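# Put the full box in the door tote, return empties

## Task

Work out which box in the room is the full one and place it entirely inside the tote near the door; every empty box must go back onto the desk it belongs to. The robot must not tip over or finish leaning, and the result only counts if everything stays put without the robot holding it.

## Robot and tools

Robot: a Hello Robot Stretch 4 with one arm. It has an omni-wheel base, a lift that slides up a mast, an arm that telescopes forward, a three-joint wrist and a two-finger gripper. It stands about 1.6 m tall, and the base's edge lies within 0.23 m of the base origin. Cameras on the robot: head_camera, head_left_camera, head_right_camera (head) and wrist_camera (on the gripper).

Frames: the base frame has its origin on the floor below the base centre, x ahead, y to the left, z up. hand_pose, a point between the open fingertips, is reported in this frame and may be somewhat off. With all wrist joints at 0 the hand axes line up with the base axes. The odometry frame is wherever the base frame was when the scene began.

execute_actions: argument "actions" is a list holding one action (or none, which just reports state and pictures). Optional "cameras" picks images: omitted, null or ["all"] gives all, [] gives none. One action may contain "base", "joints" or both, plus optional "pace" and "contact_limits"; alternatively it is just {"end_of_arm": "enable_torque"}. All motions in one action begin together.
- "base" takes exactly one relative move, counted from the base position in the latest reported state: {"translate_m": d} drives straight, metres, forward positive, -2 to 2; {"strafe_m": d} slides sideways, metres, left positive, -2 to 2; {"rotate_rad": d} spins in place, radians, counter-clockwise (left) positive, -3.2 to 3.2.
- "joints" is a set of absolute targets keyed by name: lift_m 0 to 1.2 (metres of lift height); arm_m 0 to 0.55 (metres of extension); wrist_yaw_rad -1.134 to 4.276 (0 points forward, positive turns left, 3.14 stowed back, past 3.4 the arm may block it); wrist_pitch_rad -1.117 to 4.259 (0 level, 1.57 pointing down); wrist_roll_rad -1.117 to 4.259 (0 keeps the fingers level, positive is clockwise viewed from behind); gripper_m -0.038 to 0.141 (fingertip gap in metres; negative squeezes them together). Targets past a range get clipped and the result notes it; other bad values or unknown keys reject the whole call with no motion.
- "pace": "slow", "default", "fast" or "max" (base up to 0.1/0.3/0.4/0.6 m/s and 1/2/3/4 rad/s). With the lift above 0.2 the base is slowed further, down to 0.3 m/s and 1 rad/s at full height.
- "contact_limits": {"arm_m": value} from 0 (gentlest) to 0.75 (firmest); default 0.5.
Anything you leave out of an action may still be driving toward an earlier target without the status showing it. If a call reports a stop, later calls in that same reply are skipped.

wait: {"seconds": 0 to 10}; commands nothing and returns the same state and images.
zoom_image: {"camera": name, "region": [x0, y0, x1, y1]} in pixels of that camera's latest full image, top-left is (0,0), at most 504 by 504.
finished_scene: {"scene": 1 or 2}; final and irreversible, reports success, then opens the next scene with its task. Answering without any tool call ends everything.

Reading results: base_status and joint_status describe how each motion ended. "done" for the base means the wheels turned the commanded amount, slipping included. "off_target" means it stopped short and may still push. "contact_stop_at_<key>" means it met something; that part holds, though a stopped lift, arm or wheel set goes slack (a lift can sag under load, a base can drift). "limit_stop_at_tilt" means a lean over 6 degrees; lift, arm and wheels go slack until it eases. "limit_stop_at_own_body" means the robot would hit itself (likely with pitch below -0.2 plus strong roll); move away from the body. "torque_fault" means a wrist or gripper motor overloaded and went limp; send {"end_of_arm": "enable_torque"}. on_its_own lists what you did not command; "held at" is a held target, not a measured position.
lidar_m: 12 distances in metres, 30-degree sectors starting straight ahead and going counter-clockwise (4th left, 7th behind, 10th right); "-" means nothing seen or closer than 0.25 m. It sees from about 0.15 m high to robot height, so tabletops show up, but glass, thin legs and much behind the robot may be missed. wrist_depth_mm: a 7x7 grid from top left, 100 to 2000 mm, "-" if unknown; the robot's own parts appear. base_odometry counts wheel turns only; if turned_by_wheels and turned_by_imu differ by more than about 0.1 rad, the base probably hit or slipped and heading is off by roughly their difference. base_tilt is in degrees, forward and right positive, with a fixed bias up to 1.5. motor_effort is percent of maximum, positive toward larger joint values, peak in brackets; wheel positive means turning right. A carried load shifts wrist_pitch_rad effort away from 0.

Gripping: command gripper_m smaller than the object's width; squeezing harder pulls it toward the wrist. Gripper readings and "done" do not prove a grasp; look for a clear gripper effort change. If fingertips jam on a surface, raise the lift. A level gripper holding over about 2 kg can fault the wrist.

Cameras: calibration gives intrinsics and T_world_to_cam from base frame to camera, with small per-scene errors that grow for the wrist camera at long reach. To unfold the wrist at the start, send lift_m 0.4 with wrist_yaw_rad 0 together.

Avoid: turning or driving with over 1 kg held and arm_m above 0.2, especially at fast paces; hard steady pushes or pulls, mainly with the gripper high or a high contact limit; dropping, slamming or hard hits; driving onto low objects. Loose objects may get bumped briefly by outside forces, so check the final state before finishing.

Each tool is called after "Emit:" as name(argument=value, ...), one argument or row to a line, values as JSON.

## Session

Emit:
execute_actions(
  actions=[],
)

Scene clock: 0.00 s.
base_odometry: x=+0.000 y=+0.000 heading=+0.000 (m, m, rad; odometry frame)
turned_by_wheels: +0.000 (rad since the last result)
turned_by_imu: +0.000 (rad since the last result)
base_tilt: forward=+0.6 right=+0.4 (deg)
lidar_m: 0.86 0.82 0.86 1.50 1.40 0.84 0.90 0.87 0.89 1.30 1.46 1.16
base_status: not commanded
joint_positions: lift_m=+0.223 arm_m=-0.001 wrist_yaw_rad=+3.169 wrist_pitch_rad=-0.014 wrist_roll_rad=+0.003 gripper_m=+0.057
joint_status: not commanded
motor_effort: lift_m=+20 arm_m=+0 wrist_yaw_rad=+0 wrist_pitch_rad=-7 wrist_roll_rad=+0 gripper_m=-1 wheel_0=+0 wheel_1=+0 wheel_2=+1 (%)
hand_pose: x=-0.1213 y=+0.0794 z=+0.4051 quat_wxyz=(-0.014, +0.007, +0.001, +1.000) (m; base frame)
wrist_depth_mm: - 123 259 1160 1336 1537 1397 / - 118 154 1160 1366 1537 1281 / - 136 198 1182 1397 1537 1281 / 820 891 1060 1205 1397 1576 1255 / 854 931 1060 1205 1464 1499 1255 / 854 904 1025 1138 1397 1430 1205 / 768 809 - 960 991 976 946
pictures: head_camera, head_left_camera, head_right_camera, wrist_camera
Images, in order (width x height): head_camera 420x560, head_left_camera 420x672, head_right_camera 420x672, wrist_camera 616x392.

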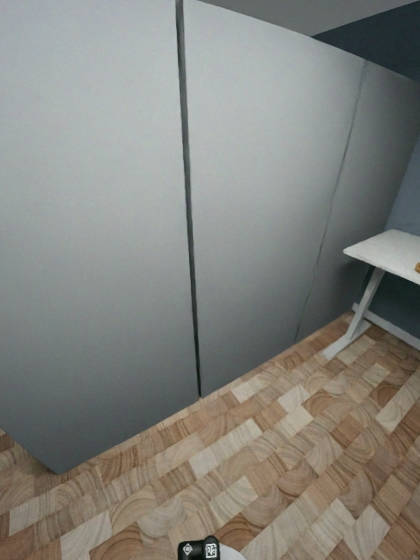

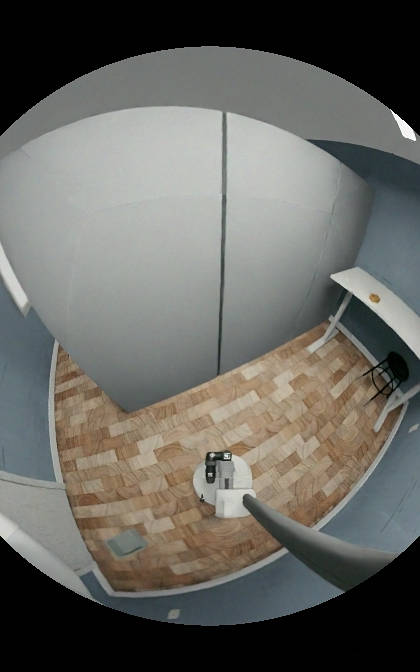

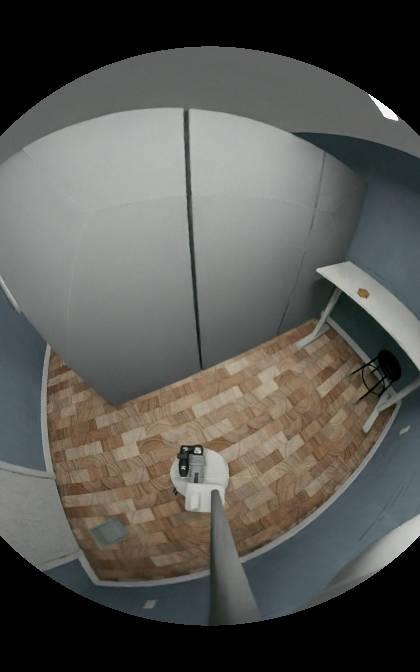

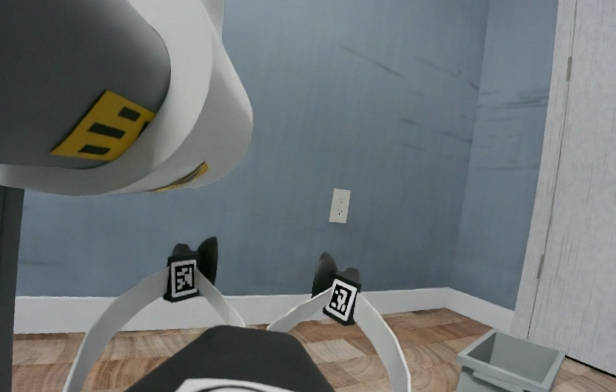

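Emit:
execute_actions(
  actions=[
    {"base":{"rotate_rad":-1.1},"joints":{"lift_m":0.4}},
  ],
  cameras=["head_camera","head_left_camera"],
)

Emit:
execute_actions(
  actions=[
    {"base":{"rotate_rad":2.6}},
  ],
  cameras=["head_camera","head_left_camera"],
)

Scene clock: 2.40 s.
base_odometry: x=+0.000 y=+0.000 heading=-1.100 (m, m, rad; odometry frame)
turned_by_wheels: -1.100 (rad since the last result)
turned_by_imu: -1.122 (rad since the last result)
base_tilt: forward=+0.6 right=+0.4 (deg)
lidar_m: 1.45 1.25 0.89 0.83 0.85 1.54 0.86 0.87 0.92 0.84 0.88 1.22
base_status: done
joint_positions: lift_m=+0.400 arm_m=-0.001 wrist_yaw_rad=+3.169 wrist_pitch_rad=-0.014 wrist_roll_rad=+0.003 gripper_m=+0.057
joint_status: all done
motor_effort: lift_m=+24(26) arm_m=+0(0) wrist_yaw_rad=+0(0) wrist_pitch_rad=-7(8) wrist_roll_rad=+0(1) gripper_m=-4(5) wheel_0=+2(7) wheel_1=+1(8) wheel_2=+0(4) (%)
hand_pose: x=-0.1213 y=+0.0794 z=+0.5819 quat_wxyz=(-0.014, +0.007, +0.001, +1.000) (m; base frame)
wrist_depth_mm: - 123 259 1537 1576 1661 1661 / - 118 154 1576 1576 1618 1708 / - 136 198 1618 1618 1618 1661 / 1397 1537 1537 1618 1618 1661 1708 / 1537 1537 1537 1576 1618 1661 1708 / 1366 1205 1499 1576 1618 1708 1708 / 1042 931 - 1336 1336 1537 1661
pictures: head_camera, head_left_camera
Images, in order (width x height): head_camera 420x560, head_left_camera 420x672.

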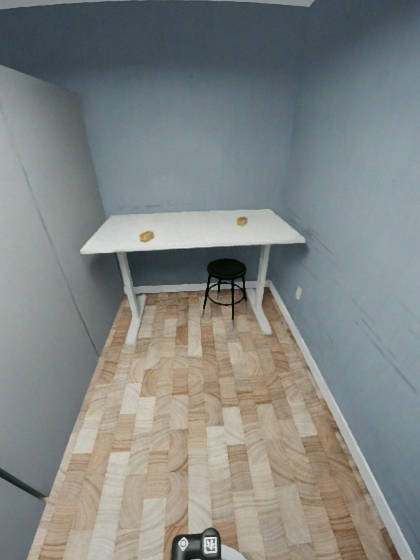

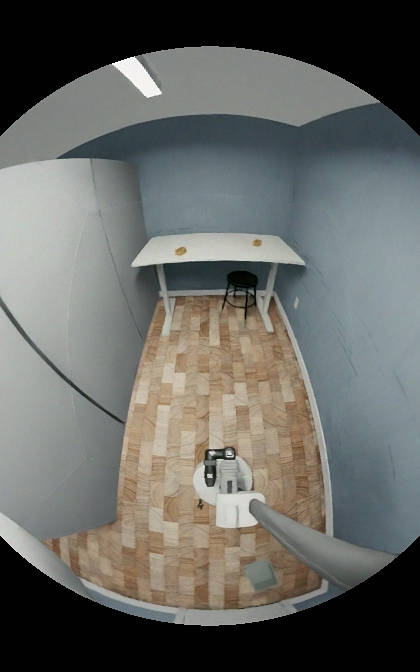

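Scene clock: 5.00 s.
base_odometry: x=+0.000 y=+0.000 heading=+1.500 (m, m, rad; odometry frame)
turned_by_wheels: +2.600 (rad since the last result)
turned_by_imu: +2.651 (rad since the last result)
base_tilt: forward=+0.6 right=+0.4 (deg)
lidar_m: 1.54 0.86 0.84 0.91 0.84 0.86 1.18 1.46 1.25 0.89 0.83 0.88
base_status: done
joint_positions: lift_m=+0.400 arm_m=-0.001 wrist_yaw_rad=+3.169 wrist_pitch_rad=-0.014 wrist_roll_rad=+0.003 gripper_m=+0.057
joint_status: not commanded
motor_effort: lift_m=+22(23) arm_m=+0(0) wrist_yaw_rad=+0(0) wrist_pitch_rad=-7(7) wrist_roll_rad=-1(1) gripper_m=+1(2) wheel_0=-3(8) wheel_1=-2(8) wheel_2=-1(10) (%)
hand_pose: x=-0.1212 y=+0.0794 z=+0.5820 quat_wxyz=(-0.014, +0.007, +0.001, +1.000) (m; base frame)
wrist_depth_mm: - 123 259 1661 1182 917 798 / - 118 154 1618 1182 917 768 / - 135 198 1576 1138 917 768 / 1863 - 1983 1499 1138 904 759 / 1921 - 1863 1464 1118 878 750 / 1336 1336 1537 1255 1025 866 732 / 1078 1118 - 1229 991 842 732
pictures: head_camera, head_left_camera
Images, in order (width x height): head_camera 420x560, head_left_camera 420x672.

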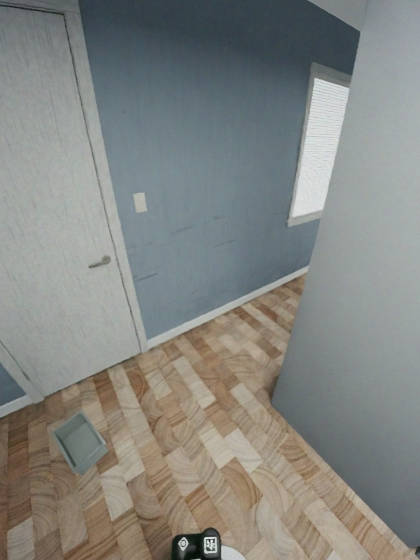

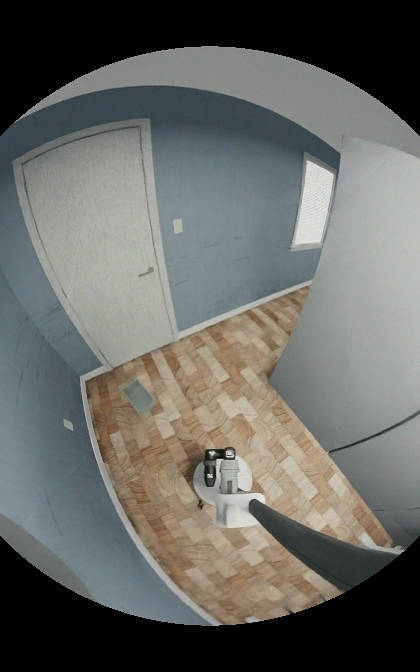

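Emit:
execute_actions(
  actions=[
    {"base":{"rotate_rad":-2.6},"joints":{"lift_m":0.6}},
  ],
  cameras=[],
)

Emit:
execute_actions(
  actions=[
    {"base":{"translate_m":0.7},"joints":{"lift_m":0.95,"wrist_yaw_rad":0,"gripper_m":0.13,"wrist_pitch_rad":0.3}},
  ],
  cameras=[],
)

Emit:
execute_actions(
  actions=[
    {"base":{"strafe_m":0.3}},
  ],
)

Scene clock: 9.00 s.
base_odometry: x=+0.000 y=+0.000 heading=-1.100 (m, m, rad; odometry frame)
turned_by_wheels: -2.600 (rad since the last result)
turned_by_imu: -2.652 (rad since the last result)
base_tilt: forward=+0.6 right=+0.4 (deg)
lidar_m: 1.46 1.24 0.87 0.82 0.86 1.53 0.85 0.87 0.90 0.84 0.89 1.20
base_status: done
joint_positions: lift_m=+0.600 arm_m=-0.001 wrist_yaw_rad=+3.169 wrist_pitch_rad=-0.014 wrist_roll_rad=+0.003 gripper_m=+0.057
joint_status: all done
motor_effort: lift_m=+22(27) arm_m=+0(0) wrist_yaw_rad=+0(0) wrist_pitch_rad=-7(8) wrist_roll_rad=+0(1) gripper_m=-2(5) wheel_0=+1(7) wheel_1=+1(11) wheel_2=-1(8) (%)
hand_pose: x=-0.1212 y=+0.0794 z=+0.7820 quat_wxyz=(-0.014, +0.007, +0.001, +1.000) (m; base frame)
wrist_depth_mm: - 123 260 1537 1618 1661 1661 / - 118 154 1576 1576 1618 1661 / - 135 198 1576 1618 1618 1661 / 1366 1537 1576 1537 1618 1618 1661 / 1499 1537 1576 1576 1661 1661 1708 / 1499 1537 1576 1576 1618 1756 1708 / 1397 1464 - 1576 1661 1708 1708
pictures: none
No camera images: the call's "cameras" was empty. Leave "cameras" out to get every camera's image.

Scene clock: 12.80 s.
base_odometry: x=+0.318 y=-0.624 heading=-1.100 (m, m, rad; odometry frame)
turned_by_wheels: +0.000 (rad since the last result)
turned_by_imu: -0.001 (rad since the last result)
base_tilt: forward=+0.6 right=+0.4 (deg)
lidar_m: 0.75 0.77 0.89 0.85 0.87 1.19 1.53 1.28 0.89 0.84 0.86 0.82
base_status: done
joint_positions: lift_m=+0.950 arm_m=-0.001 wrist_yaw_rad=+0.000 wrist_pitch_rad=+0.302 wrist_roll_rad=+0.003 gripper_m=+0.130
joint_status: all done
motor_effort: lift_m=+23(23) arm_m=+0(0) wrist_yaw_rad=-1(5) wrist_pitch_rad=-6(7) wrist_roll_rad=-1(0) gripper_m=+0(0) wheel_0=+2(8) wheel_1=+2(5) wheel_2=+0(7) (%)
hand_pose: x=+0.4450 y=-0.0874 z=+1.0422 quat_wxyz=(+0.989, +0.001, +0.150, +0.000) (m; base frame)
wrist_depth_mm: 1182 1182 1229 1255 1255 1255 1025 / 1205 1255 1255 1308 1336 1308 991 / 621 759 878 1042 1281 1255 960 / 1397 609 621 647 691 798 891 / 1499 217 1499 1499 1537 1160 854 / 1499 1537 1042 960 222 1205 891 / 1229 1366 - 1205 1430 1138 878
pictures: none
No camera images: the call's "cameras" was empty. Leave "cameras" out to get every camera's image.

Scene clock: 15.13 s.
base_odometry: x=+0.585 y=-0.488 heading=-1.100 (m, m, rad; odometry frame)
turned_by_wheels: +0.000 (rad since the last result)
turned_by_imu: -0.001 (rad since the last result)
base_tilt: forward=+0.7 right=+0.4 (deg)
lidar_m: 0.73 0.74 0.59 0.54 0.57 0.77 2.13 1.62 1.19 1.15 1.16 0.79
base_status: done
joint_positions: lift_m=+0.950 arm_m=-0.001 wrist_yaw_rad=+0.000 wrist_pitch_rad=+0.302 wrist_roll_rad=+0.003 gripper_m=+0.130
joint_status: not commanded
motor_effort: lift_m=+22(23) arm_m=+0(0) wrist_yaw_rad=-1(1) wrist_pitch_rad=-7(6) wrist_roll_rad=+0(1) gripper_m=+2(5) wheel_0=-2(9) wheel_1=+0(9) wheel_2=+0(1) (%)
hand_pose: x=+0.4450 y=-0.0874 z=+1.0422 quat_wxyz=(+0.989, +0.001, +0.150, +0.000) (m; base frame)
wrist_depth_mm: 991 1205 1205 1205 1255 1229 1281 / 1008 1229 1255 1281 1308 1308 1281 / 683 732 866 1025 1308 1366 1308 / 904 580 597 621 699 798 946 / 1138 217 1499 1537 1499 1118 1160 / 1160 1537 1576 1576 223 1205 1229 / 1118 1281 - 1464 1499 1366 1205
pictures: head_camera, head_left_camera, head_right_camera, wrist_camera
camera_calibration (this result's frames):
wrist_camera: T_world_to_cam=[[-0.00856435, -0.992684, 0.120438, -0.2245], [-0.333369, -0.110718, -0.936273, 1.16515], [0.942757, -0.048169, -0.329982, 0.150048], [0, 0, 0, 1]] pos_world=[0.245042, -0.0866273, 1.16745]
Images, in order (width x height): head_camera 420x560, head_left_camera 420x672, head_right_camera 420x672, wrist_camera 616x392.

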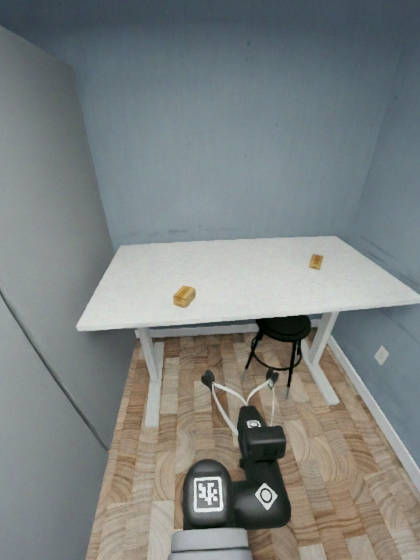

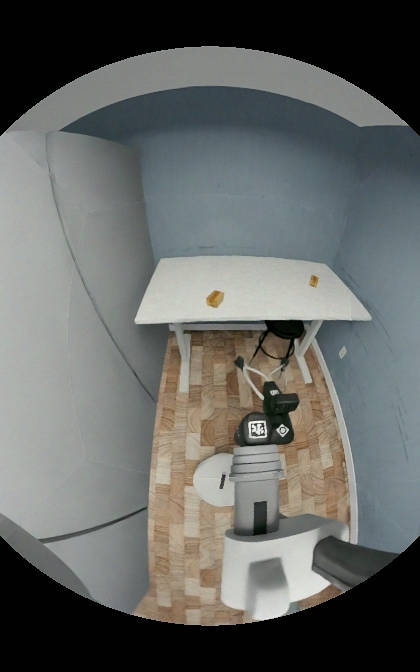

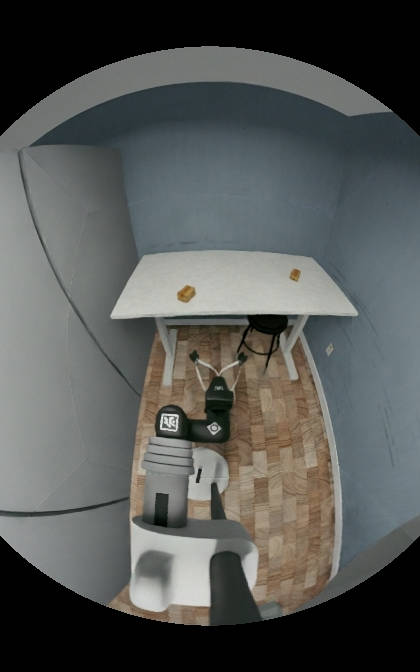

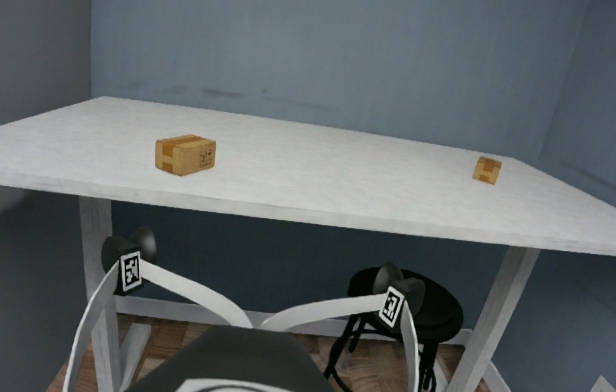

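Emit:
zoom_image(
  camera="head_camera",
  region=[150, 240, 350, 330],
)

Region (150, 240, 350, 330) of head_camera's 420x560 image, scaled by 2.520, with more detail than that image has; it fills the top 227 rows of this view, and the rest is white.

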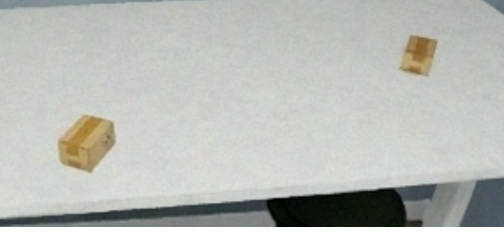

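Emit:
execute_actions(
  actions=[
    {"base":{"strafe_m":0.15},"joints":{"lift_m":1.1,"wrist_yaw_rad":-0.77,"gripper_m":0.14,"wrist_pitch_rad":0.5}},
  ],
  cameras=[],
)

Emit:
execute_actions(
  actions=[
    {"base":{"translate_m":0.2}},
  ],
  cameras=[],
)

Emit:
execute_actions(
  actions=[
    {"base":{"rotate_rad":0.27},"joints":{"arm_m":0.35}},
  ],
  cameras=["head_camera","head_left_camera","wrist_camera"],
)

Scene clock: 21.83 s.
base_odometry: x=+0.719 y=-0.420 heading=-1.100 (m, m, rad; odometry frame)
turned_by_wheels: +0.000 (rad since the last result)
turned_by_imu: -0.001 (rad since the last result)
base_tilt: forward=+0.6 right=+0.4 (deg)
lidar_m: 0.72 0.60 0.42 0.39 0.40 0.57 2.15 1.69 1.36 1.28 1.13 0.78
base_status: done
joint_positions: lift_m=+1.100 arm_m=-0.001 wrist_yaw_rad=-0.770 wrist_pitch_rad=+0.502 wrist_roll_rad=+0.003 gripper_m=+0.140
joint_status: all done
motor_effort: lift_m=+23(27) arm_m=-1(0) wrist_yaw_rad=-1(1) wrist_pitch_rad=-6(6) wrist_roll_rad=-1(1) gripper_m=+3(3) wheel_0=-3(10) wheel_1=+1(13) wheel_2=+0(3) (%)
hand_pose: x=+0.2903 y=-0.2388 z=+1.1392 quat_wxyz=(+0.898, +0.094, +0.230, -0.364) (m; base frame)
wrist_depth_mm: 1138 1281 1537 1499 1229 1025 917 / 931 1008 1098 1281 1281 1098 946 / 683 732 866 1537 1366 1118 991 / 603 1537 1336 1756 1430 1182 1025 / 1464 211 1808 1808 1499 1229 1060 / 1397 1464 1464 1618 213 1308 1118 / 1229 1308 - 1430 1537 1366 1160
pictures: none
No camera images: the call's "cameras" was empty. Leave "cameras" out to get every camera's image.

Scene clock: 23.90 s.
base_odometry: x=+0.809 y=-0.598 heading=-1.100 (m, m, rad; odometry frame)
turned_by_wheels: +0.000 (rad since the last result)
turned_by_imu: +0.000 (rad since the last result)
base_tilt: forward=+0.7 right=+0.5 (deg)
lidar_m: 0.53 0.53 0.43 0.40 0.42 0.57 2.36 1.90 1.36 1.27 0.81 0.57
base_status: done
joint_positions: lift_m=+1.100 arm_m=-0.001 wrist_yaw_rad=-0.770 wrist_pitch_rad=+0.502 wrist_roll_rad=+0.003 gripper_m=+0.140
joint_status: not commanded
motor_effort: lift_m=+23(23) arm_m=+0(0) wrist_yaw_rad=+0(1) wrist_pitch_rad=-6(6) wrist_roll_rad=-1(1) gripper_m=+3(2) wheel_0=+4(6) wheel_1=+3(5) wheel_2=-1(5) (%)
hand_pose: x=+0.2903 y=-0.2388 z=+1.1392 quat_wxyz=(+0.898, +0.094, +0.230, -0.364) (m; base frame)
wrist_depth_mm: 960 1098 1336 1464 1229 1025 917 / 931 1008 1098 1308 1255 1078 946 / 683 732 809 891 1138 1098 991 / 539 569 640 1499 1430 1160 1025 / 449 211 1118 1708 1499 1229 1060 / 1336 1430 1182 1661 213 1281 1118 / 1255 1308 - 1464 1499 1308 1138
pictures: none
No camera images: the call's "cameras" was empty. Leave "cameras" out to get every camera's image.

Scene clock: 26.07 s.
base_odometry: x=+0.809 y=-0.598 heading=-0.830 (m, m, rad; odometry frame)
turned_by_wheels: +0.269 (rad since the last result)
turned_by_imu: +0.274 (rad since the last result)
base_tilt: forward=+0.7 right=+0.4 (deg)
lidar_m: 0.53 0.49 0.40 0.41 0.47 0.83 2.34 1.51 1.29 1.21 0.65 0.54
base_status: done
joint_positions: lift_m=+1.100 arm_m=+0.349 wrist_yaw_rad=-0.770 wrist_pitch_rad=+0.502 wrist_roll_rad=+0.003 gripper_m=+0.140
joint_status: all done
motor_effort: lift_m=+23(23) arm_m=+8(9) wrist_yaw_rad=-1(1) wrist_pitch_rad=-6(6) wrist_roll_rad=-1(1) gripper_m=+0(4) wheel_0=-5(6) wheel_1=-4(6) wheel_2=-2(8) (%)
hand_pose: x=+0.6402 y=-0.2388 z=+1.1391 quat_wxyz=(+0.898, +0.094, +0.230, -0.364) (m; base frame)
wrist_depth_mm: 661 715 809 917 1060 1205 1098 / 699 768 878 991 1160 1308 1118 / 683 723 778 866 960 1098 1138 / 539 574 615 661 715 778 866 / 442 212 504 530 569 609 647 / 379 389 404 439 212 496 517 / 332 349 - 387 399 418 452
pictures: head_camera, head_left_camera, wrist_camera
camera_calibration (this result's frames):
wrist_camera: T_world_to_cam=[[-0.679803, -0.723551, 0.119753, 0.11002], [-0.445085, 0.277246, -0.851489, 1.37183], [0.582895, -0.632146, -0.510514, 0.287256], [0, 0, 0, 1]] pos_world=[0.517934, -0.119142, 1.30158]
Images, in order (width x height): head_camera 420x560, head_left_camera 420x672, wrist_camera 616x392.

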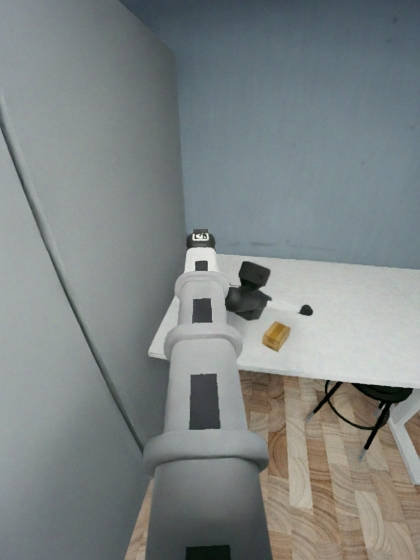

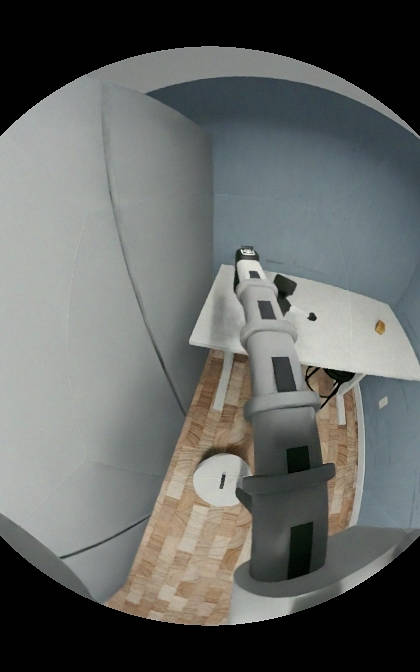

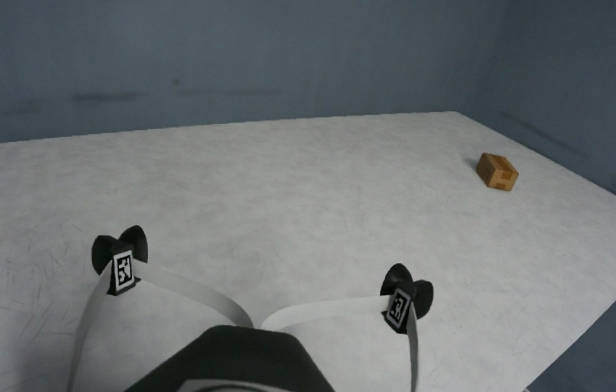

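Emit:
execute_actions(
  actions=[
    {"joints":{"lift_m":1.02,"arm_m":0.34}},
  ],
  cameras=["head_camera","wrist_camera"],
)

Scene clock: 27.87 s.
base_odometry: x=+0.809 y=-0.598 heading=-0.830 (m, m, rad; odometry frame)
turned_by_wheels: +0.000 (rad since the last result)
turned_by_imu: +0.000 (rad since the last result)
base_tilt: forward=+0.7 right=+0.4 (deg)
lidar_m: 0.53 0.50 0.41 0.40 0.47 0.83 1.84 1.47 1.30 1.24 0.66 0.54
base_status: not commanded
joint_positions: lift_m=+1.020 arm_m=+0.341 wrist_yaw_rad=-0.770 wrist_pitch_rad=+0.502 wrist_roll_rad=+0.003 gripper_m=+0.140
joint_status: all done
motor_effort: lift_m=+17(22) arm_m=-8(8) wrist_yaw_rad=+0(2) wrist_pitch_rad=-6(6) wrist_roll_rad=-2(2) gripper_m=+0(1) wheel_0=-5(5) wheel_1=-3(3) wheel_2=-2(2) (%)
hand_pose: x=+0.6330 y=-0.2388 z=+1.0597 quat_wxyz=(+0.898, +0.095, +0.230, -0.364) (m; base frame)
wrist_depth_mm: 654 723 820 917 1060 1205 1138 / 691 750 831 946 1118 1255 1138 / 525 559 615 668 741 798 991 / 415 442 473 508 554 603 654 / 343 211 387 410 436 466 496 / 291 300 278 287 212 382 399 / 256 271 - 296 310 324 1229
pictures: head_camera, wrist_camera
camera_calibration (this result's frames):
wrist_camera: T_world_to_cam=[[-0.679945, -0.723419, 0.119753, 0.114729], [-0.445031, 0.277333, -0.85149, 1.30097], [0.582772, -0.632259, -0.510514, 0.250946], [0, 0, 0, 1]] pos_world=[0.510738, -0.119142, 1.22214]
Images, in order (width x height): head_camera 420x560, wrist_camera 616x392.

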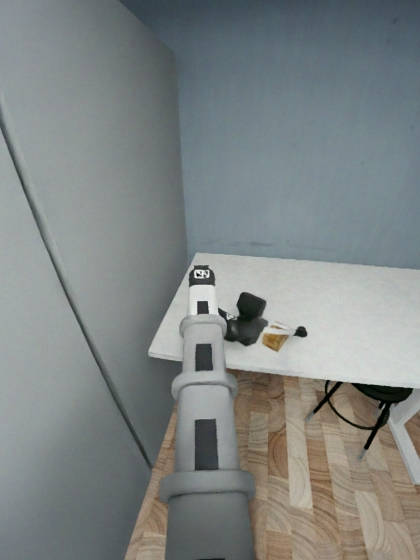

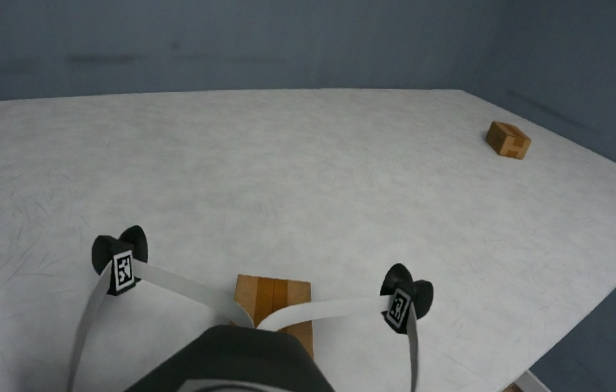

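Emit:
execute_actions(
  actions=[
    {"joints":{"lift_m":0.96},"pace":"slow"},
  ],
  cameras=["head_camera","wrist_camera"],
)

Scene clock: 29.97 s.
base_odometry: x=+0.809 y=-0.598 heading=-0.830 (m, m, rad; odometry frame)
turned_by_wheels: +0.000 (rad since the last result)
turned_by_imu: +0.000 (rad since the last result)
base_tilt: forward=+0.6 right=+0.4 (deg)
lidar_m: 0.54 0.48 0.40 0.40 0.48 0.83 1.84 1.51 1.29 1.21 0.64 0.54
base_status: not commanded
joint_positions: lift_m=+0.960 arm_m=+0.341 wrist_yaw_rad=-0.770 wrist_pitch_rad=+0.502 wrist_roll_rad=+0.003 gripper_m=+0.140
joint_status: all done
motor_effort: lift_m=+16(17) arm_m=-8(8) wrist_yaw_rad=+0(0) wrist_pitch_rad=-6(6) wrist_roll_rad=-1(0) gripper_m=+1(2) wheel_0=-5(5) wheel_1=-3(3) wheel_2=-2(2) (%)
hand_pose: x=+0.6330 y=-0.2388 z=+0.9997 quat_wxyz=(+0.898, +0.095, +0.230, -0.364) (m; base frame)
wrist_depth_mm: 654 715 820 931 1060 1229 1138 / 549 597 676 768 904 1205 1138 / 407 436 473 517 574 668 750 / 322 343 368 397 427 469 512 / 266 211 287 250 342 362 382 / 226 233 200 204 213 296 309 / 199 209 - 224 242 255 1229
pictures: head_camera, wrist_camera
camera_calibration (this result's frames):
wrist_camera: T_world_to_cam=[[-0.679945, -0.723419, 0.119753, 0.121911], [-0.445031, 0.277333, -0.85149, 1.2499], [0.582772, -0.632259, -0.510514, 0.220328], [0, 0, 0, 1]] pos_world=[0.510737, -0.119142, 1.16216]
Images, in order (width x height): head_camera 420x560, wrist_camera 616x392.

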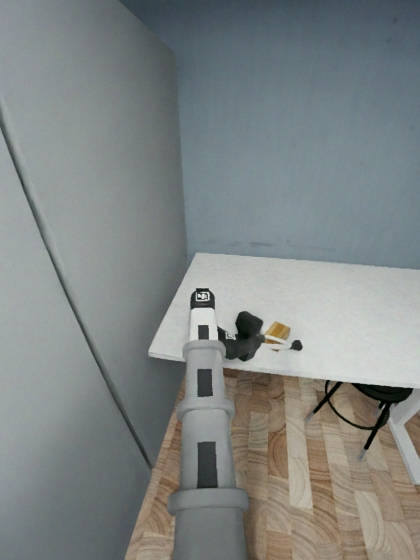

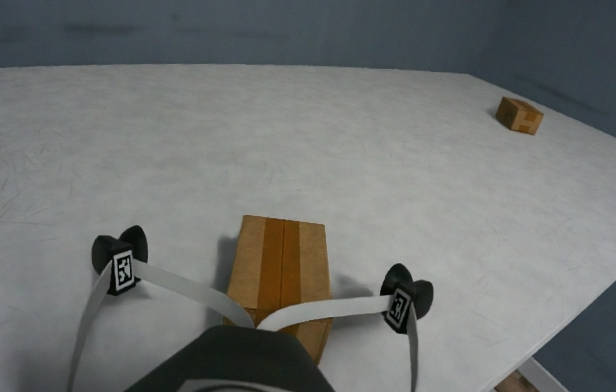

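Emit:
execute_actions(
  actions=[
    {"joints":{"gripper_m":0.01}},
  ],
  cameras=["wrist_camera"],
)

Emit:
execute_actions(
  actions=[
    {"joints":{"lift_m":0.985},"pace":"slow"},
  ],
  cameras=["head_camera","wrist_camera"],
)

Scene clock: 32.70 s.
base_odometry: x=+0.809 y=-0.598 heading=-0.830 (m, m, rad; odometry frame)
turned_by_wheels: +0.000 (rad since the last result)
turned_by_imu: +0.000 (rad since the last result)
base_tilt: forward=+0.6 right=+0.4 (deg)
lidar_m: 0.51 0.50 0.41 0.41 0.47 0.83 1.86 1.50 1.29 1.22 0.65 0.53
base_status: not commanded
joint_positions: lift_m=+0.960 arm_m=+0.341 wrist_yaw_rad=-0.770 wrist_pitch_rad=+0.502 wrist_roll_rad=+0.003 gripper_m=+0.010
joint_status: all done
motor_effort: lift_m=+16(16) arm_m=-8(8) wrist_yaw_rad=+0(1) wrist_pitch_rad=-6(7) wrist_roll_rad=+0(1) gripper_m=-19(23) wheel_0=-5(5) wheel_1=-3(3) wheel_2=-2(2) (%)
hand_pose: x=+0.6330 y=-0.2388 z=+0.9997 quat_wxyz=(+0.898, +0.095, +0.230, -0.364) (m; base frame)
wrist_depth_mm: 661 723 809 917 1060 1229 1118 / 554 603 676 768 904 1205 1118 / 407 433 477 521 580 661 750 / 320 343 366 397 427 469 512 / 267 283 220 236 340 362 387 / 220 221 186 195 267 294 309 / 199 209 - 230 233 255 1229
pictures: wrist_camera
camera_calibration (this result's frames):
wrist_camera: T_world_to_cam=[[-0.67994, -0.723423, 0.119752, 0.121909], [-0.445061, 0.277362, -0.851464, 1.24989], [0.582754, -0.632242, -0.510557, 0.220386], [0, 0, 0, 1]] pos_world=[0.510738, -0.119143, 1.16216]
Images, in order (width x height): wrist_camera 616x392.

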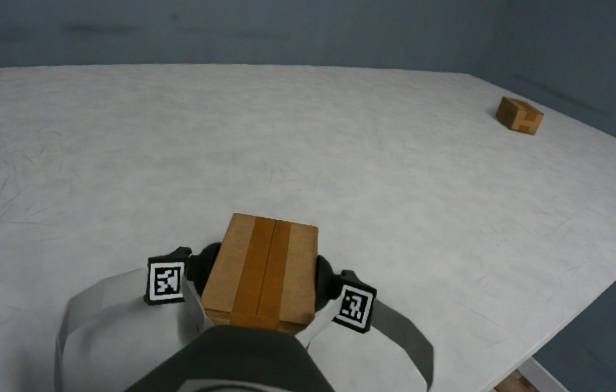

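Scene clock: 33.70 s.
base_odometry: x=+0.809 y=-0.598 heading=-0.830 (m, m, rad; odometry frame)
turned_by_wheels: +0.000 (rad since the last result)
turned_by_imu: +0.000 (rad since the last result)
base_tilt: forward=+0.7 right=+0.4 (deg)
lidar_m: 0.53 0.49 0.41 0.42 0.48 0.82 1.85 1.50 1.28 1.20 0.65 0.55
base_status: not commanded
joint_positions: lift_m=+0.985 arm_m=+0.341 wrist_yaw_rad=-0.770 wrist_pitch_rad=+0.502 wrist_roll_rad=+0.003 gripper_m=+0.010
joint_status: all done
motor_effort: lift_m=+24(23) arm_m=-8(8) wrist_yaw_rad=+0(0) wrist_pitch_rad=-5(7) wrist_roll_rad=-1(1) gripper_m=-20(23) wheel_0=-5(5) wheel_1=-3(3) wheel_2=-2(2) (%)
hand_pose: x=+0.6330 y=-0.2388 z=+1.0241 quat_wxyz=(+0.898, +0.095, +0.230, -0.364) (m; base frame)
wrist_depth_mm: 661 732 820 917 1060 1205 1118 / 615 676 750 866 1025 1205 1138 / 455 488 535 580 647 741 854 / 359 382 410 445 477 525 569 / 298 315 219 236 379 404 430 / 245 247 186 195 298 330 349 / 223 234 - 258 259 282 1229
pictures: head_camera, wrist_camera
camera_calibration (this result's frames):
wrist_camera: T_world_to_cam=[[-0.679934, -0.723429, 0.119751, 0.118987], [-0.445106, 0.277405, -0.851427, 1.27063], [0.582727, -0.632216, -0.51062, 0.232922], [0, 0, 0, 1]] pos_world=[0.510738, -0.119144, 1.18653]
Images, in order (width x height): head_camera 420x560, wrist_camera 616x392.

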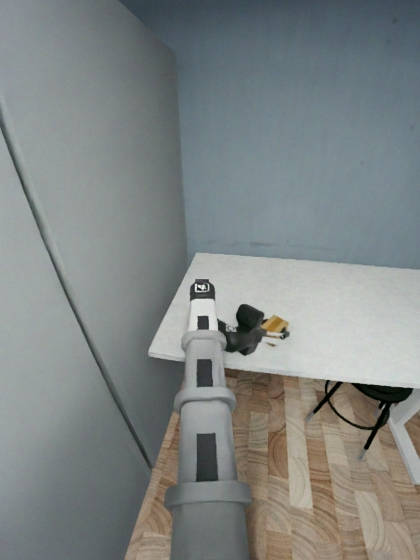

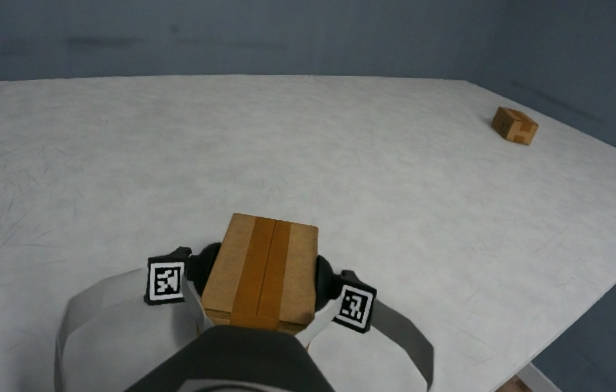

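Emit:
execute_actions(
  actions=[],
  cameras=[],
)

Emit:
execute_actions(
  actions=[
    {"joints":{"lift_m":0.961},"pace":"slow"},
  ],
  cameras=[],
)

Emit:
execute_actions(
  actions=[
    {"joints":{"gripper_m":0.14}},
  ],
  cameras=[],
)

Emit:
execute_actions(
  actions=[
    {"joints":{"lift_m":1.08}},
  ],
  cameras=[],
)

Emit:
execute_actions(
  actions=[
    {"base":{"rotate_rad":-0.27},"joints":{"wrist_yaw_rad":0, "arm_m":0.2}},
  ],
  cameras=[],
)

Emit:
execute_actions(
  actions=[
    {"base":{"strafe_m":-0.65}},
  ],
  cameras=["head_camera","head_left_camera","wrist_camera"],
)

Scene clock: 34.87 s.
base_odometry: x=+0.809 y=-0.598 heading=-0.830 (m, m, rad; odometry frame)
turned_by_wheels: +0.000 (rad since the last result)
turned_by_imu: +0.000 (rad since the last result)
base_tilt: forward=+0.6 right=+0.4 (deg)
lidar_m: 0.52 0.49 0.40 0.41 0.46 0.81 1.87 1.53 1.30 1.21 0.65 0.54
base_status: not commanded
joint_positions: lift_m=+0.985 arm_m=+0.341 wrist_yaw_rad=-0.770 wrist_pitch_rad=+0.502 wrist_roll_rad=+0.003 gripper_m=+0.010
joint_status: all done
motor_effort: lift_m=+24(23) arm_m=-8(8) wrist_yaw_rad=+0(0) wrist_pitch_rad=-7(7) wrist_roll_rad=-1(1) gripper_m=-20(23) wheel_0=-5(5) wheel_1=-4(3) wheel_2=-2(2) (%)
hand_pose: x=+0.6330 y=-0.2388 z=+1.0241 quat_wxyz=(+0.898, +0.095, +0.230, -0.364) (m; base frame)
wrist_depth_mm: 654 723 820 917 1060 1205 1118 / 615 668 750 866 1025 1229 1138 / 455 488 530 580 647 741 842 / 359 382 413 442 477 521 569 / 297 315 220 237 379 404 427 / 246 247 186 195 298 329 349 / 223 234 - 257 259 282 1205
pictures: none
No camera images: the call's "cameras" was empty. Leave "cameras" out to get every camera's image.

Scene clock: 35.83 s.
base_odometry: x=+0.809 y=-0.598 heading=-0.830 (m, m, rad; odometry frame)
turned_by_wheels: +0.000 (rad since the last result)
turned_by_imu: +0.000 (rad since the last result)
base_tilt: forward=+0.7 right=+0.4 (deg)
lidar_m: 0.52 0.49 0.39 0.39 0.47 0.80 1.85 1.49 1.31 1.21 0.63 0.52
base_status: not commanded
joint_positions: lift_m=+0.961 arm_m=+0.341 wrist_yaw_rad=-0.770 wrist_pitch_rad=+0.502 wrist_roll_rad=+0.003 gripper_m=+0.010
joint_status: all done
motor_effort: lift_m=+16(24) arm_m=-8(8) wrist_yaw_rad=+0(1) wrist_pitch_rad=-6(6) wrist_roll_rad=-1(2) gripper_m=-24(19) wheel_0=-5(5) wheel_1=-3(3) wheel_2=-2(2) (%)
hand_pose: x=+0.6330 y=-0.2388 z=+1.0007 quat_wxyz=(+0.898, +0.095, +0.230, -0.364) (m; base frame)
wrist_depth_mm: 661 723 809 917 1042 1229 1138 / 554 609 676 759 917 1205 1138 / 407 439 477 530 585 668 741 / 324 343 370 397 430 469 512 / 267 283 220 236 340 364 387 / 220 222 186 194 267 297 309 / 200 211 - 232 234 256 1229
pictures: none
No camera images: the call's "cameras" was empty. Leave "cameras" out to get every camera's image.

Scene clock: 38.10 s.
base_odometry: x=+0.809 y=-0.598 heading=-0.830 (m, m, rad; odometry frame)
turned_by_wheels: +0.000 (rad since the last result)
turned_by_imu: +0.000 (rad since the last result)
base_tilt: forward=+0.6 right=+0.5 (deg)
lidar_m: 0.52 0.50 0.41 0.40 0.49 0.84 1.84 1.49 1.29 1.21 0.65 0.52
base_status: not commanded
joint_positions: lift_m=+0.961 arm_m=+0.341 wrist_yaw_rad=-0.770 wrist_pitch_rad=+0.502 wrist_roll_rad=+0.003 gripper_m=+0.140
joint_status: all done
motor_effort: lift_m=+16(16) arm_m=-8(8) wrist_yaw_rad=+0(0) wrist_pitch_rad=-7(6) wrist_roll_rad=+0(1) gripper_m=-2(21) wheel_0=-5(5) wheel_1=-3(3) wheel_2=-2(2) (%)
hand_pose: x=+0.6330 y=-0.2388 z=+1.0007 quat_wxyz=(+0.898, +0.095, +0.230, -0.364) (m; base frame)
wrist_depth_mm: 654 723 820 931 1042 1205 1118 / 559 609 683 778 917 1182 1118 / 407 436 477 521 591 668 741 / 324 345 370 399 430 477 512 / 268 212 273 259 342 364 387 / 228 235 198 209 213 296 309 / 200 210 - 234 242 256 1205
pictures: none
No camera images: the call's "cameras" was empty. Leave "cameras" out to get every camera's image.

Scene clock: 39.63 s.
base_odometry: x=+0.809 y=-0.598 heading=-0.830 (m, m, rad; odometry frame)
turned_by_wheels: +0.000 (rad since the last result)
turned_by_imu: +0.000 (rad since the last result)
base_tilt: forward=+0.7 right=+0.4 (deg)
lidar_m: 0.52 0.48 0.40 0.40 0.48 0.82 1.85 1.50 1.29 1.21 0.64 0.54
base_status: not commanded
joint_positions: lift_m=+1.080 arm_m=+0.341 wrist_yaw_rad=-0.770 wrist_pitch_rad=+0.502 wrist_roll_rad=+0.003 gripper_m=+0.140
joint_status: all done
motor_effort: lift_m=+23(25) arm_m=-8(8) wrist_yaw_rad=-1(1) wrist_pitch_rad=-6(6) wrist_roll_rad=-1(1) gripper_m=+1(1) wheel_0=-5(5) wheel_1=-3(4) wheel_2=-2(2) (%)
hand_pose: x=+0.6330 y=-0.2388 z=+1.1191 quat_wxyz=(+0.898, +0.095, +0.230, -0.364) (m; base frame)
wrist_depth_mm: 661 723 809 917 1060 1229 1118 / 691 778 878 1008 1182 1336 1138 / 640 683 741 820 931 1042 1118 / 508 539 580 627 676 741 820 / 415 211 469 504 530 574 603 / 357 368 379 410 212 462 484 / 312 329 - 366 377 399 1182
pictures: none
No camera images: the call's "cameras" was empty. Leave "cameras" out to get every camera's image.

Scene clock: 41.10 s.
base_odometry: x=+0.809 y=-0.598 heading=-1.100 (m, m, rad; odometry frame)
turned_by_wheels: -0.269 (rad since the last result)
turned_by_imu: -0.275 (rad since the last result)
base_tilt: forward=+0.6 right=+0.5 (deg)
lidar_m: 0.52 0.56 0.44 0.39 0.41 0.58 2.36 1.90 1.37 1.29 0.81 0.60
base_status: done
joint_positions: lift_m=+1.080 arm_m=+0.201 wrist_yaw_rad=+0.000 wrist_pitch_rad=+0.502 wrist_roll_rad=+0.003 gripper_m=+0.140
joint_status: all done
motor_effort: lift_m=+23(23) arm_m=-8(8) wrist_yaw_rad=+1(5) wrist_pitch_rad=-6(6) wrist_roll_rad=-2(1) gripper_m=+1(1) wheel_0=+4(8) wheel_1=+3(5) wheel_2=+0(7) (%)
hand_pose: x=+0.6252 y=-0.0875 z=+1.1191 quat_wxyz=(+0.969, +0.001, +0.248, +0.000) (m; base frame)
wrist_depth_mm: 798 842 842 866 866 854 866 / 798 891 917 917 917 917 931 / 634 683 750 809 904 976 1008 / 508 539 574 621 668 741 820 / 421 211 473 500 535 569 603 / 357 366 325 397 212 459 484 / 314 329 - 364 379 394 413
pictures: none
No camera images: the call's "cameras" was empty. Leave "cameras" out to get every camera's image.

Scene clock: 44.60 s.
base_odometry: x=+0.230 y=-0.893 heading=-1.100 (m, m, rad; odometry frame)
turned_by_wheels: +0.000 (rad since the last result)
turned_by_imu: +0.000 (rad since the last result)
base_tilt: forward=+0.6 right=+0.4 (deg)
lidar_m: 0.57 0.58 0.80 1.05 1.09 1.48 1.73 0.94 0.67 0.63 0.65 0.60
base_status: done
joint_positions: lift_m=+1.080 arm_m=+0.201 wrist_yaw_rad=+0.000 wrist_pitch_rad=+0.502 wrist_roll_rad=+0.003 gripper_m=+0.140
joint_status: not commanded
motor_effort: lift_m=+22(23) arm_m=-8(8) wrist_yaw_rad=+0(1) wrist_pitch_rad=-7(6) wrist_roll_rad=+0(1) gripper_m=+1(0) wheel_0=+0(10) wheel_1=-1(11) wheel_2=+0(1) (%)
hand_pose: x=+0.6252 y=-0.0874 z=+1.1192 quat_wxyz=(+0.969, +0.001, +0.248, +0.000) (m; base frame)
wrist_depth_mm: 854 866 878 866 878 878 750 / 891 904 931 946 946 931 715 / 647 691 750 820 917 976 715 / 508 539 580 580 668 778 691 / 418 212 473 500 535 569 661 / 357 368 379 410 213 462 484 / 314 327 - 364 379 394 413
pictures: head_camera, head_left_camera, wrist_camera
camera_calibration (this result's frames):
wrist_camera: T_world_to_cam=[[0.0154599, -0.992684, 0.119751, -0.246497], [-0.512693, -0.110693, -0.851407, 1.31443], [0.858433, -0.0482326, -0.510653, 0.260491], [0, 0, 0, 1]] pos_world=[0.454094, -0.0866326, 1.28165]
Images, in order (width x height): head_camera 420x560, head_left_camera 420x672, wrist_camera 616x392.

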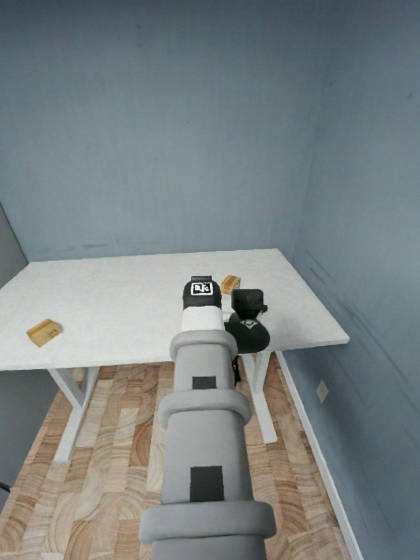

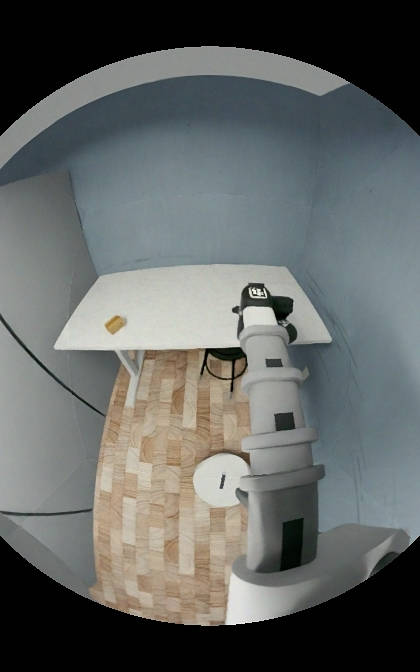

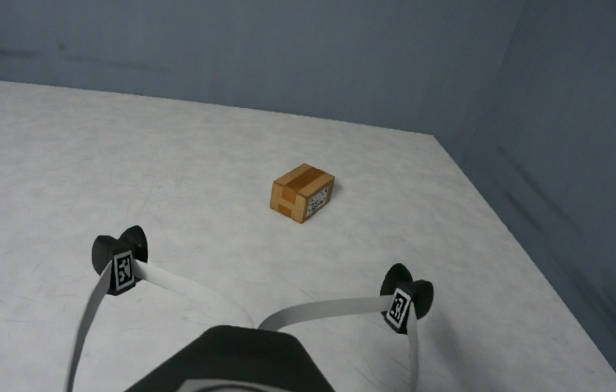

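Emit:
execute_actions(
  actions=[
    {"base":{"strafe_m":0.09},"joints":{"wrist_yaw_rad":-0.5, "arm_m":0.505}},
  ],
  cameras=[],
)

Emit:
execute_actions(
  actions=[
    {"base":{"translate_m":0.08},"joints":{"lift_m":1.03}},
  ],
  cameras=["head_camera","wrist_camera"],
)

Scene clock: 47.60 s.
base_odometry: x=+0.310 y=-0.852 heading=-1.100 (m, m, rad; odometry frame)
turned_by_wheels: +0.000 (rad since the last result)
turned_by_imu: -0.001 (rad since the last result)
base_tilt: forward=+0.6 right=+0.4 (deg)
lidar_m: 0.56 0.58 0.78 0.96 1.00 1.35 1.70 1.06 0.77 0.73 0.74 0.60
base_status: done
joint_positions: lift_m=+1.080 arm_m=+0.504 wrist_yaw_rad=-0.500 wrist_pitch_rad=+0.502 wrist_roll_rad=+0.003 gripper_m=+0.140
joint_status: all done
motor_effort: lift_m=+22(22) arm_m=+8(8) wrist_yaw_rad=+0(9) wrist_pitch_rad=-6(6) wrist_roll_rad=-1(1) gripper_m=-1(2) wheel_0=-2(9) wheel_1=+0(10) wheel_2=+0(0) (%)
hand_pose: x=+0.8545 y=-0.1979 z=+1.1192 quat_wxyz=(+0.938, +0.063, +0.240, -0.240) (m; base frame)
wrist_depth_mm: 535 585 661 750 788 615 521 / 569 627 715 809 820 627 530 / 603 661 732 820 831 654 539 / 504 544 585 627 699 668 554 / 418 212 469 500 535 627 569 / 357 366 334 410 213 462 554 / 312 329 - 364 377 394 413
pictures: none
No camera images: the call's "cameras" was empty. Leave "cameras" out to get every camera's image.

Scene clock: 49.00 s.
base_odometry: x=+0.347 y=-0.923 heading=-1.100 (m, m, rad; odometry frame)
turned_by_wheels: +0.000 (rad since the last result)
turned_by_imu: +0.000 (rad since the last result)
base_tilt: forward=+0.6 right=+0.4 (deg)
lidar_m: 0.48 0.51 0.66 0.97 1.01 1.35 1.79 1.05 0.77 0.72 0.75 0.56
base_status: done
joint_positions: lift_m=+1.030 arm_m=+0.504 wrist_yaw_rad=-0.500 wrist_pitch_rad=+0.502 wrist_roll_rad=+0.003 gripper_m=+0.140
joint_status: all done
motor_effort: lift_m=+16(21) arm_m=+8(8) wrist_yaw_rad=+0(0) wrist_pitch_rad=-6(8) wrist_roll_rad=+0(0) gripper_m=-3(0) wheel_0=+2(7) wheel_1=+2(5) wheel_2=+1(11) (%)
hand_pose: x=+0.8546 y=-0.1979 z=+1.0697 quat_wxyz=(+0.938, +0.063, +0.240, -0.240) (m; base frame)
wrist_depth_mm: 473 521 585 661 732 609 521 / 504 564 634 723 788 627 525 / 530 574 640 691 798 647 544 / 433 455 488 525 564 647 549 / 353 211 402 424 452 484 559 / 301 310 290 300 212 392 407 / 266 278 - 306 322 334 349
pictures: head_camera, wrist_camera
camera_calibration (this result's frames):
wrist_camera: T_world_to_cam=[[-0.462261, -0.878621, 0.11975, 0.0770062], [-0.503045, 0.148625, -0.851385, 1.4207], [0.730247, -0.453802, -0.510689, 0.0622445], [0, 0, 0, 1]] pos_world=[0.704822, -0.115246, 1.23213]
Images, in order (width x height): head_camera 420x560, wrist_camera 616x392.

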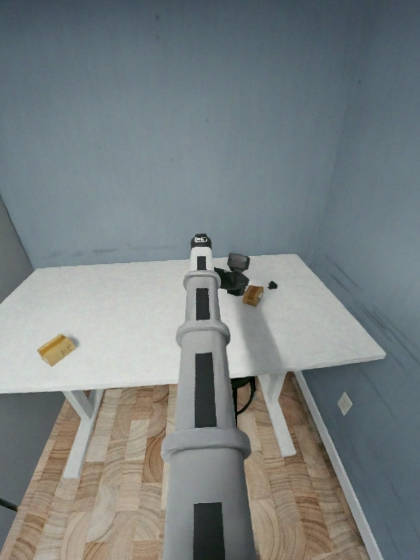

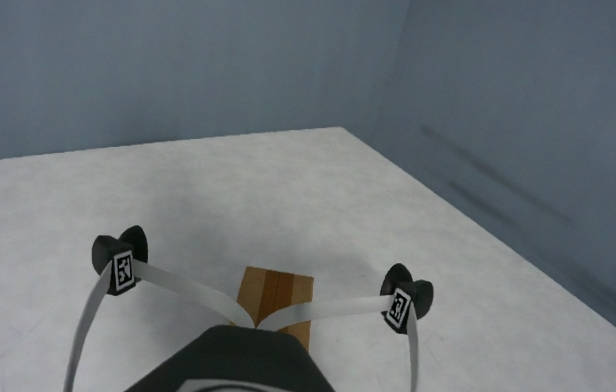

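Emit:
execute_actions(
  actions=[
    {"joints":{"lift_m":0.96,"arm_m":0.515},"pace":"slow"},
  ],
  cameras=["wrist_camera"],
)

Emit:
execute_actions(
  actions=[
    {"joints":{"gripper_m":0.01}},
  ],
  cameras=[],
)

Emit:
execute_actions(
  actions=[
    {"joints":{"lift_m":0.985},"pace":"slow"},
  ],
  cameras=["wrist_camera"],
)

Emit:
execute_actions(
  actions=[],
  cameras=[],
)

Scene clock: 51.17 s.
base_odometry: x=+0.347 y=-0.923 heading=-1.100 (m, m, rad; odometry frame)
turned_by_wheels: +0.000 (rad since the last result)
turned_by_imu: +0.000 (rad since the last result)
base_tilt: forward=+0.6 right=+0.4 (deg)
lidar_m: 0.46 0.50 0.67 0.96 1.02 1.35 1.79 1.03 0.78 0.72 0.73 0.54
base_status: not commanded
joint_positions: lift_m=+0.960 arm_m=+0.514 wrist_yaw_rad=-0.500 wrist_pitch_rad=+0.502 wrist_roll_rad=+0.003 gripper_m=+0.140
joint_status: all done
motor_effort: lift_m=+16(16) arm_m=+8(8) wrist_yaw_rad=+0(1) wrist_pitch_rad=-6(7) wrist_roll_rad=-1(0) gripper_m=-1(1) wheel_0=+2(2) wheel_1=+2(2) wheel_2=+1(1) (%)
hand_pose: x=+0.8645 y=-0.1979 z=+0.9997 quat_wxyz=(+0.938, +0.063, +0.240, -0.240) (m; base frame)
wrist_depth_mm: 469 512 580 654 732 609 517 / 496 544 609 699 778 627 525 / 404 436 473 517 580 640 539 / 322 343 366 394 430 469 544 / 266 212 290 245 340 362 384 / 226 233 207 210 212 293 306 / 199 208 - 226 241 250 260
pictures: wrist_camera
camera_calibration (this result's frames):
wrist_camera: T_world_to_cam=[[-0.462261, -0.878621, 0.11975, 0.089975], [-0.503045, 0.148625, -0.851385, 1.36612], [0.730247, -0.453801, -0.51069, 0.0192571], [0, 0, 0, 1]] pos_world=[0.714749, -0.115246, 1.16215]
Images, in order (width x height): wrist_camera 616x392.

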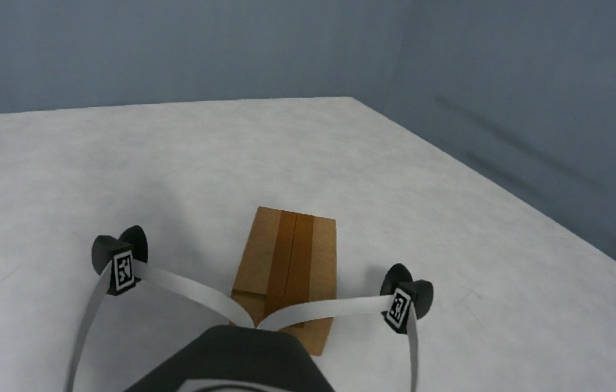

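Scene clock: 53.43 s.
base_odometry: x=+0.347 y=-0.923 heading=-1.100 (m, m, rad; odometry frame)
turned_by_wheels: +0.000 (rad since the last result)
turned_by_imu: +0.000 (rad since the last result)
base_tilt: forward=+0.6 right=+0.4 (deg)
lidar_m: 0.49 0.50 0.67 0.97 1.01 1.37 1.78 1.06 0.76 0.71 0.75 0.54
base_status: not commanded
joint_positions: lift_m=+0.960 arm_m=+0.514 wrist_yaw_rad=-0.500 wrist_pitch_rad=+0.505 wrist_roll_rad=+0.003 gripper_m=+0.010
joint_status: all done
motor_effort: lift_m=+17(17) arm_m=+8(8) wrist_yaw_rad=+0(1) wrist_pitch_rad=-14(14) wrist_roll_rad=-1(0) gripper_m=-19(22) wheel_0=+2(2) wheel_1=+3(2) wheel_2=+1(1) (%)
hand_pose: x=+0.8642 y=-0.1978 z=+0.9990 quat_wxyz=(+0.938, +0.063, +0.242, -0.240) (m; base frame)
wrist_depth_mm: 466 517 569 654 732 609 517 / 496 544 615 691 768 621 525 / 399 427 466 512 569 634 539 / 317 338 359 389 421 459 544 / 263 278 221 237 334 355 377 / 216 220 194 196 263 291 303 / 198 208 - 228 229 248 258
pictures: none
No camera images: the call's "cameras" was empty. Leave "cameras" out to get every camera's image.

Scene clock: 54.43 s.
base_odometry: x=+0.347 y=-0.923 heading=-1.100 (m, m, rad; odometry frame)
turned_by_wheels: +0.000 (rad since the last result)
turned_by_imu: +0.000 (rad since the last result)
base_tilt: forward=+0.7 right=+0.4 (deg)
lidar_m: 0.48 0.49 0.66 0.96 1.01 1.35 1.78 1.05 0.76 0.72 0.74 0.52
base_status: not commanded
joint_positions: lift_m=+0.985 arm_m=+0.514 wrist_yaw_rad=-0.500 wrist_pitch_rad=+0.505 wrist_roll_rad=+0.003 gripper_m=+0.010
joint_status: all done
motor_effort: lift_m=+25(25) arm_m=+8(8) wrist_yaw_rad=+1(0) wrist_pitch_rad=-14(15) wrist_roll_rad=-1(1) gripper_m=-19(19) wheel_0=+2(2) wheel_1=+2(2) wheel_2=+1(1) (%)
hand_pose: x=+0.8641 y=-0.1978 z=+1.0233 quat_wxyz=(+0.938, +0.063, +0.242, -0.240) (m; base frame)
wrist_depth_mm: 466 512 580 654 732 609 521 / 496 554 621 715 778 627 525 / 449 477 521 569 654 640 539 / 355 377 404 436 469 535 549 / 293 312 222 237 375 397 421 / 242 246 194 196 294 325 338 / 221 232 - 255 255 277 290
pictures: wrist_camera
camera_calibration (this result's frames):
wrist_camera: T_world_to_cam=[[-0.462164, -0.878678, 0.119707, 0.0870526], [-0.505073, 0.149861, -0.849966, 1.38655], [0.728907, -0.453285, -0.513057, 0.0353297], [0, 0, 0, 1]] pos_world=[0.71479, -0.115284, 1.18623]
Images, in order (width x height): wrist_camera 616x392.

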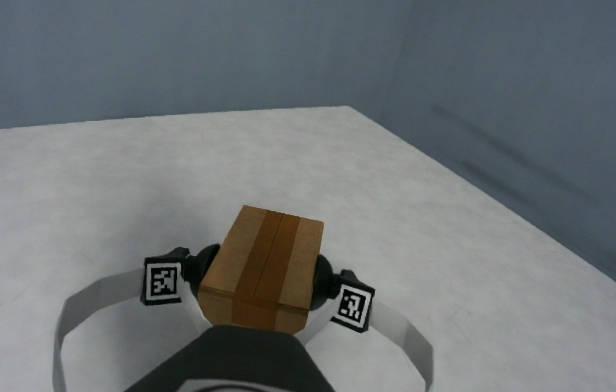

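Scene clock: 54.43 s.
base_odometry: x=+0.347 y=-0.923 heading=-1.100 (m, m, rad; odometry frame)
turned_by_wheels: +0.000 (rad since the last result)
turned_by_imu: +0.000 (rad since the last result)
base_tilt: forward=+0.7 right=+0.4 (deg)
lidar_m: 0.48 0.49 0.66 0.96 1.01 1.35 1.78 1.05 0.76 0.72 0.74 0.52
base_status: not commanded
joint_positions: lift_m=+0.985 arm_m=+0.514 wrist_yaw_rad=-0.500 wrist_pitch_rad=+0.505 wrist_roll_rad=+0.003 gripper_m=+0.010
joint_status: all done
motor_effort: lift_m=+25(25) arm_m=+8(8) wrist_yaw_rad=+1(0) wrist_pitch_rad=-14(15) wrist_roll_rad=-1(1) gripper_m=-19(19) wheel_0=+2(2) wheel_1=+2(2) wheel_2=+1(1) (%)
hand_pose: x=+0.8641 y=-0.1978 z=+1.0233 quat_wxyz=(+0.938, +0.063, +0.242, -0.240) (m; base frame)
wrist_depth_mm: 466 512 580 654 732 609 521 / 496 554 621 715 778 627 525 / 449 477 521 569 654 640 539 / 355 377 404 436 469 535 549 / 293 312 222 237 375 397 421 / 242 246 194 196 294 325 338 / 221 232 - 255 255 277 290
pictures: none
No camera images: the call's "cameras" was empty. Leave "cameras" out to get every camera's image.


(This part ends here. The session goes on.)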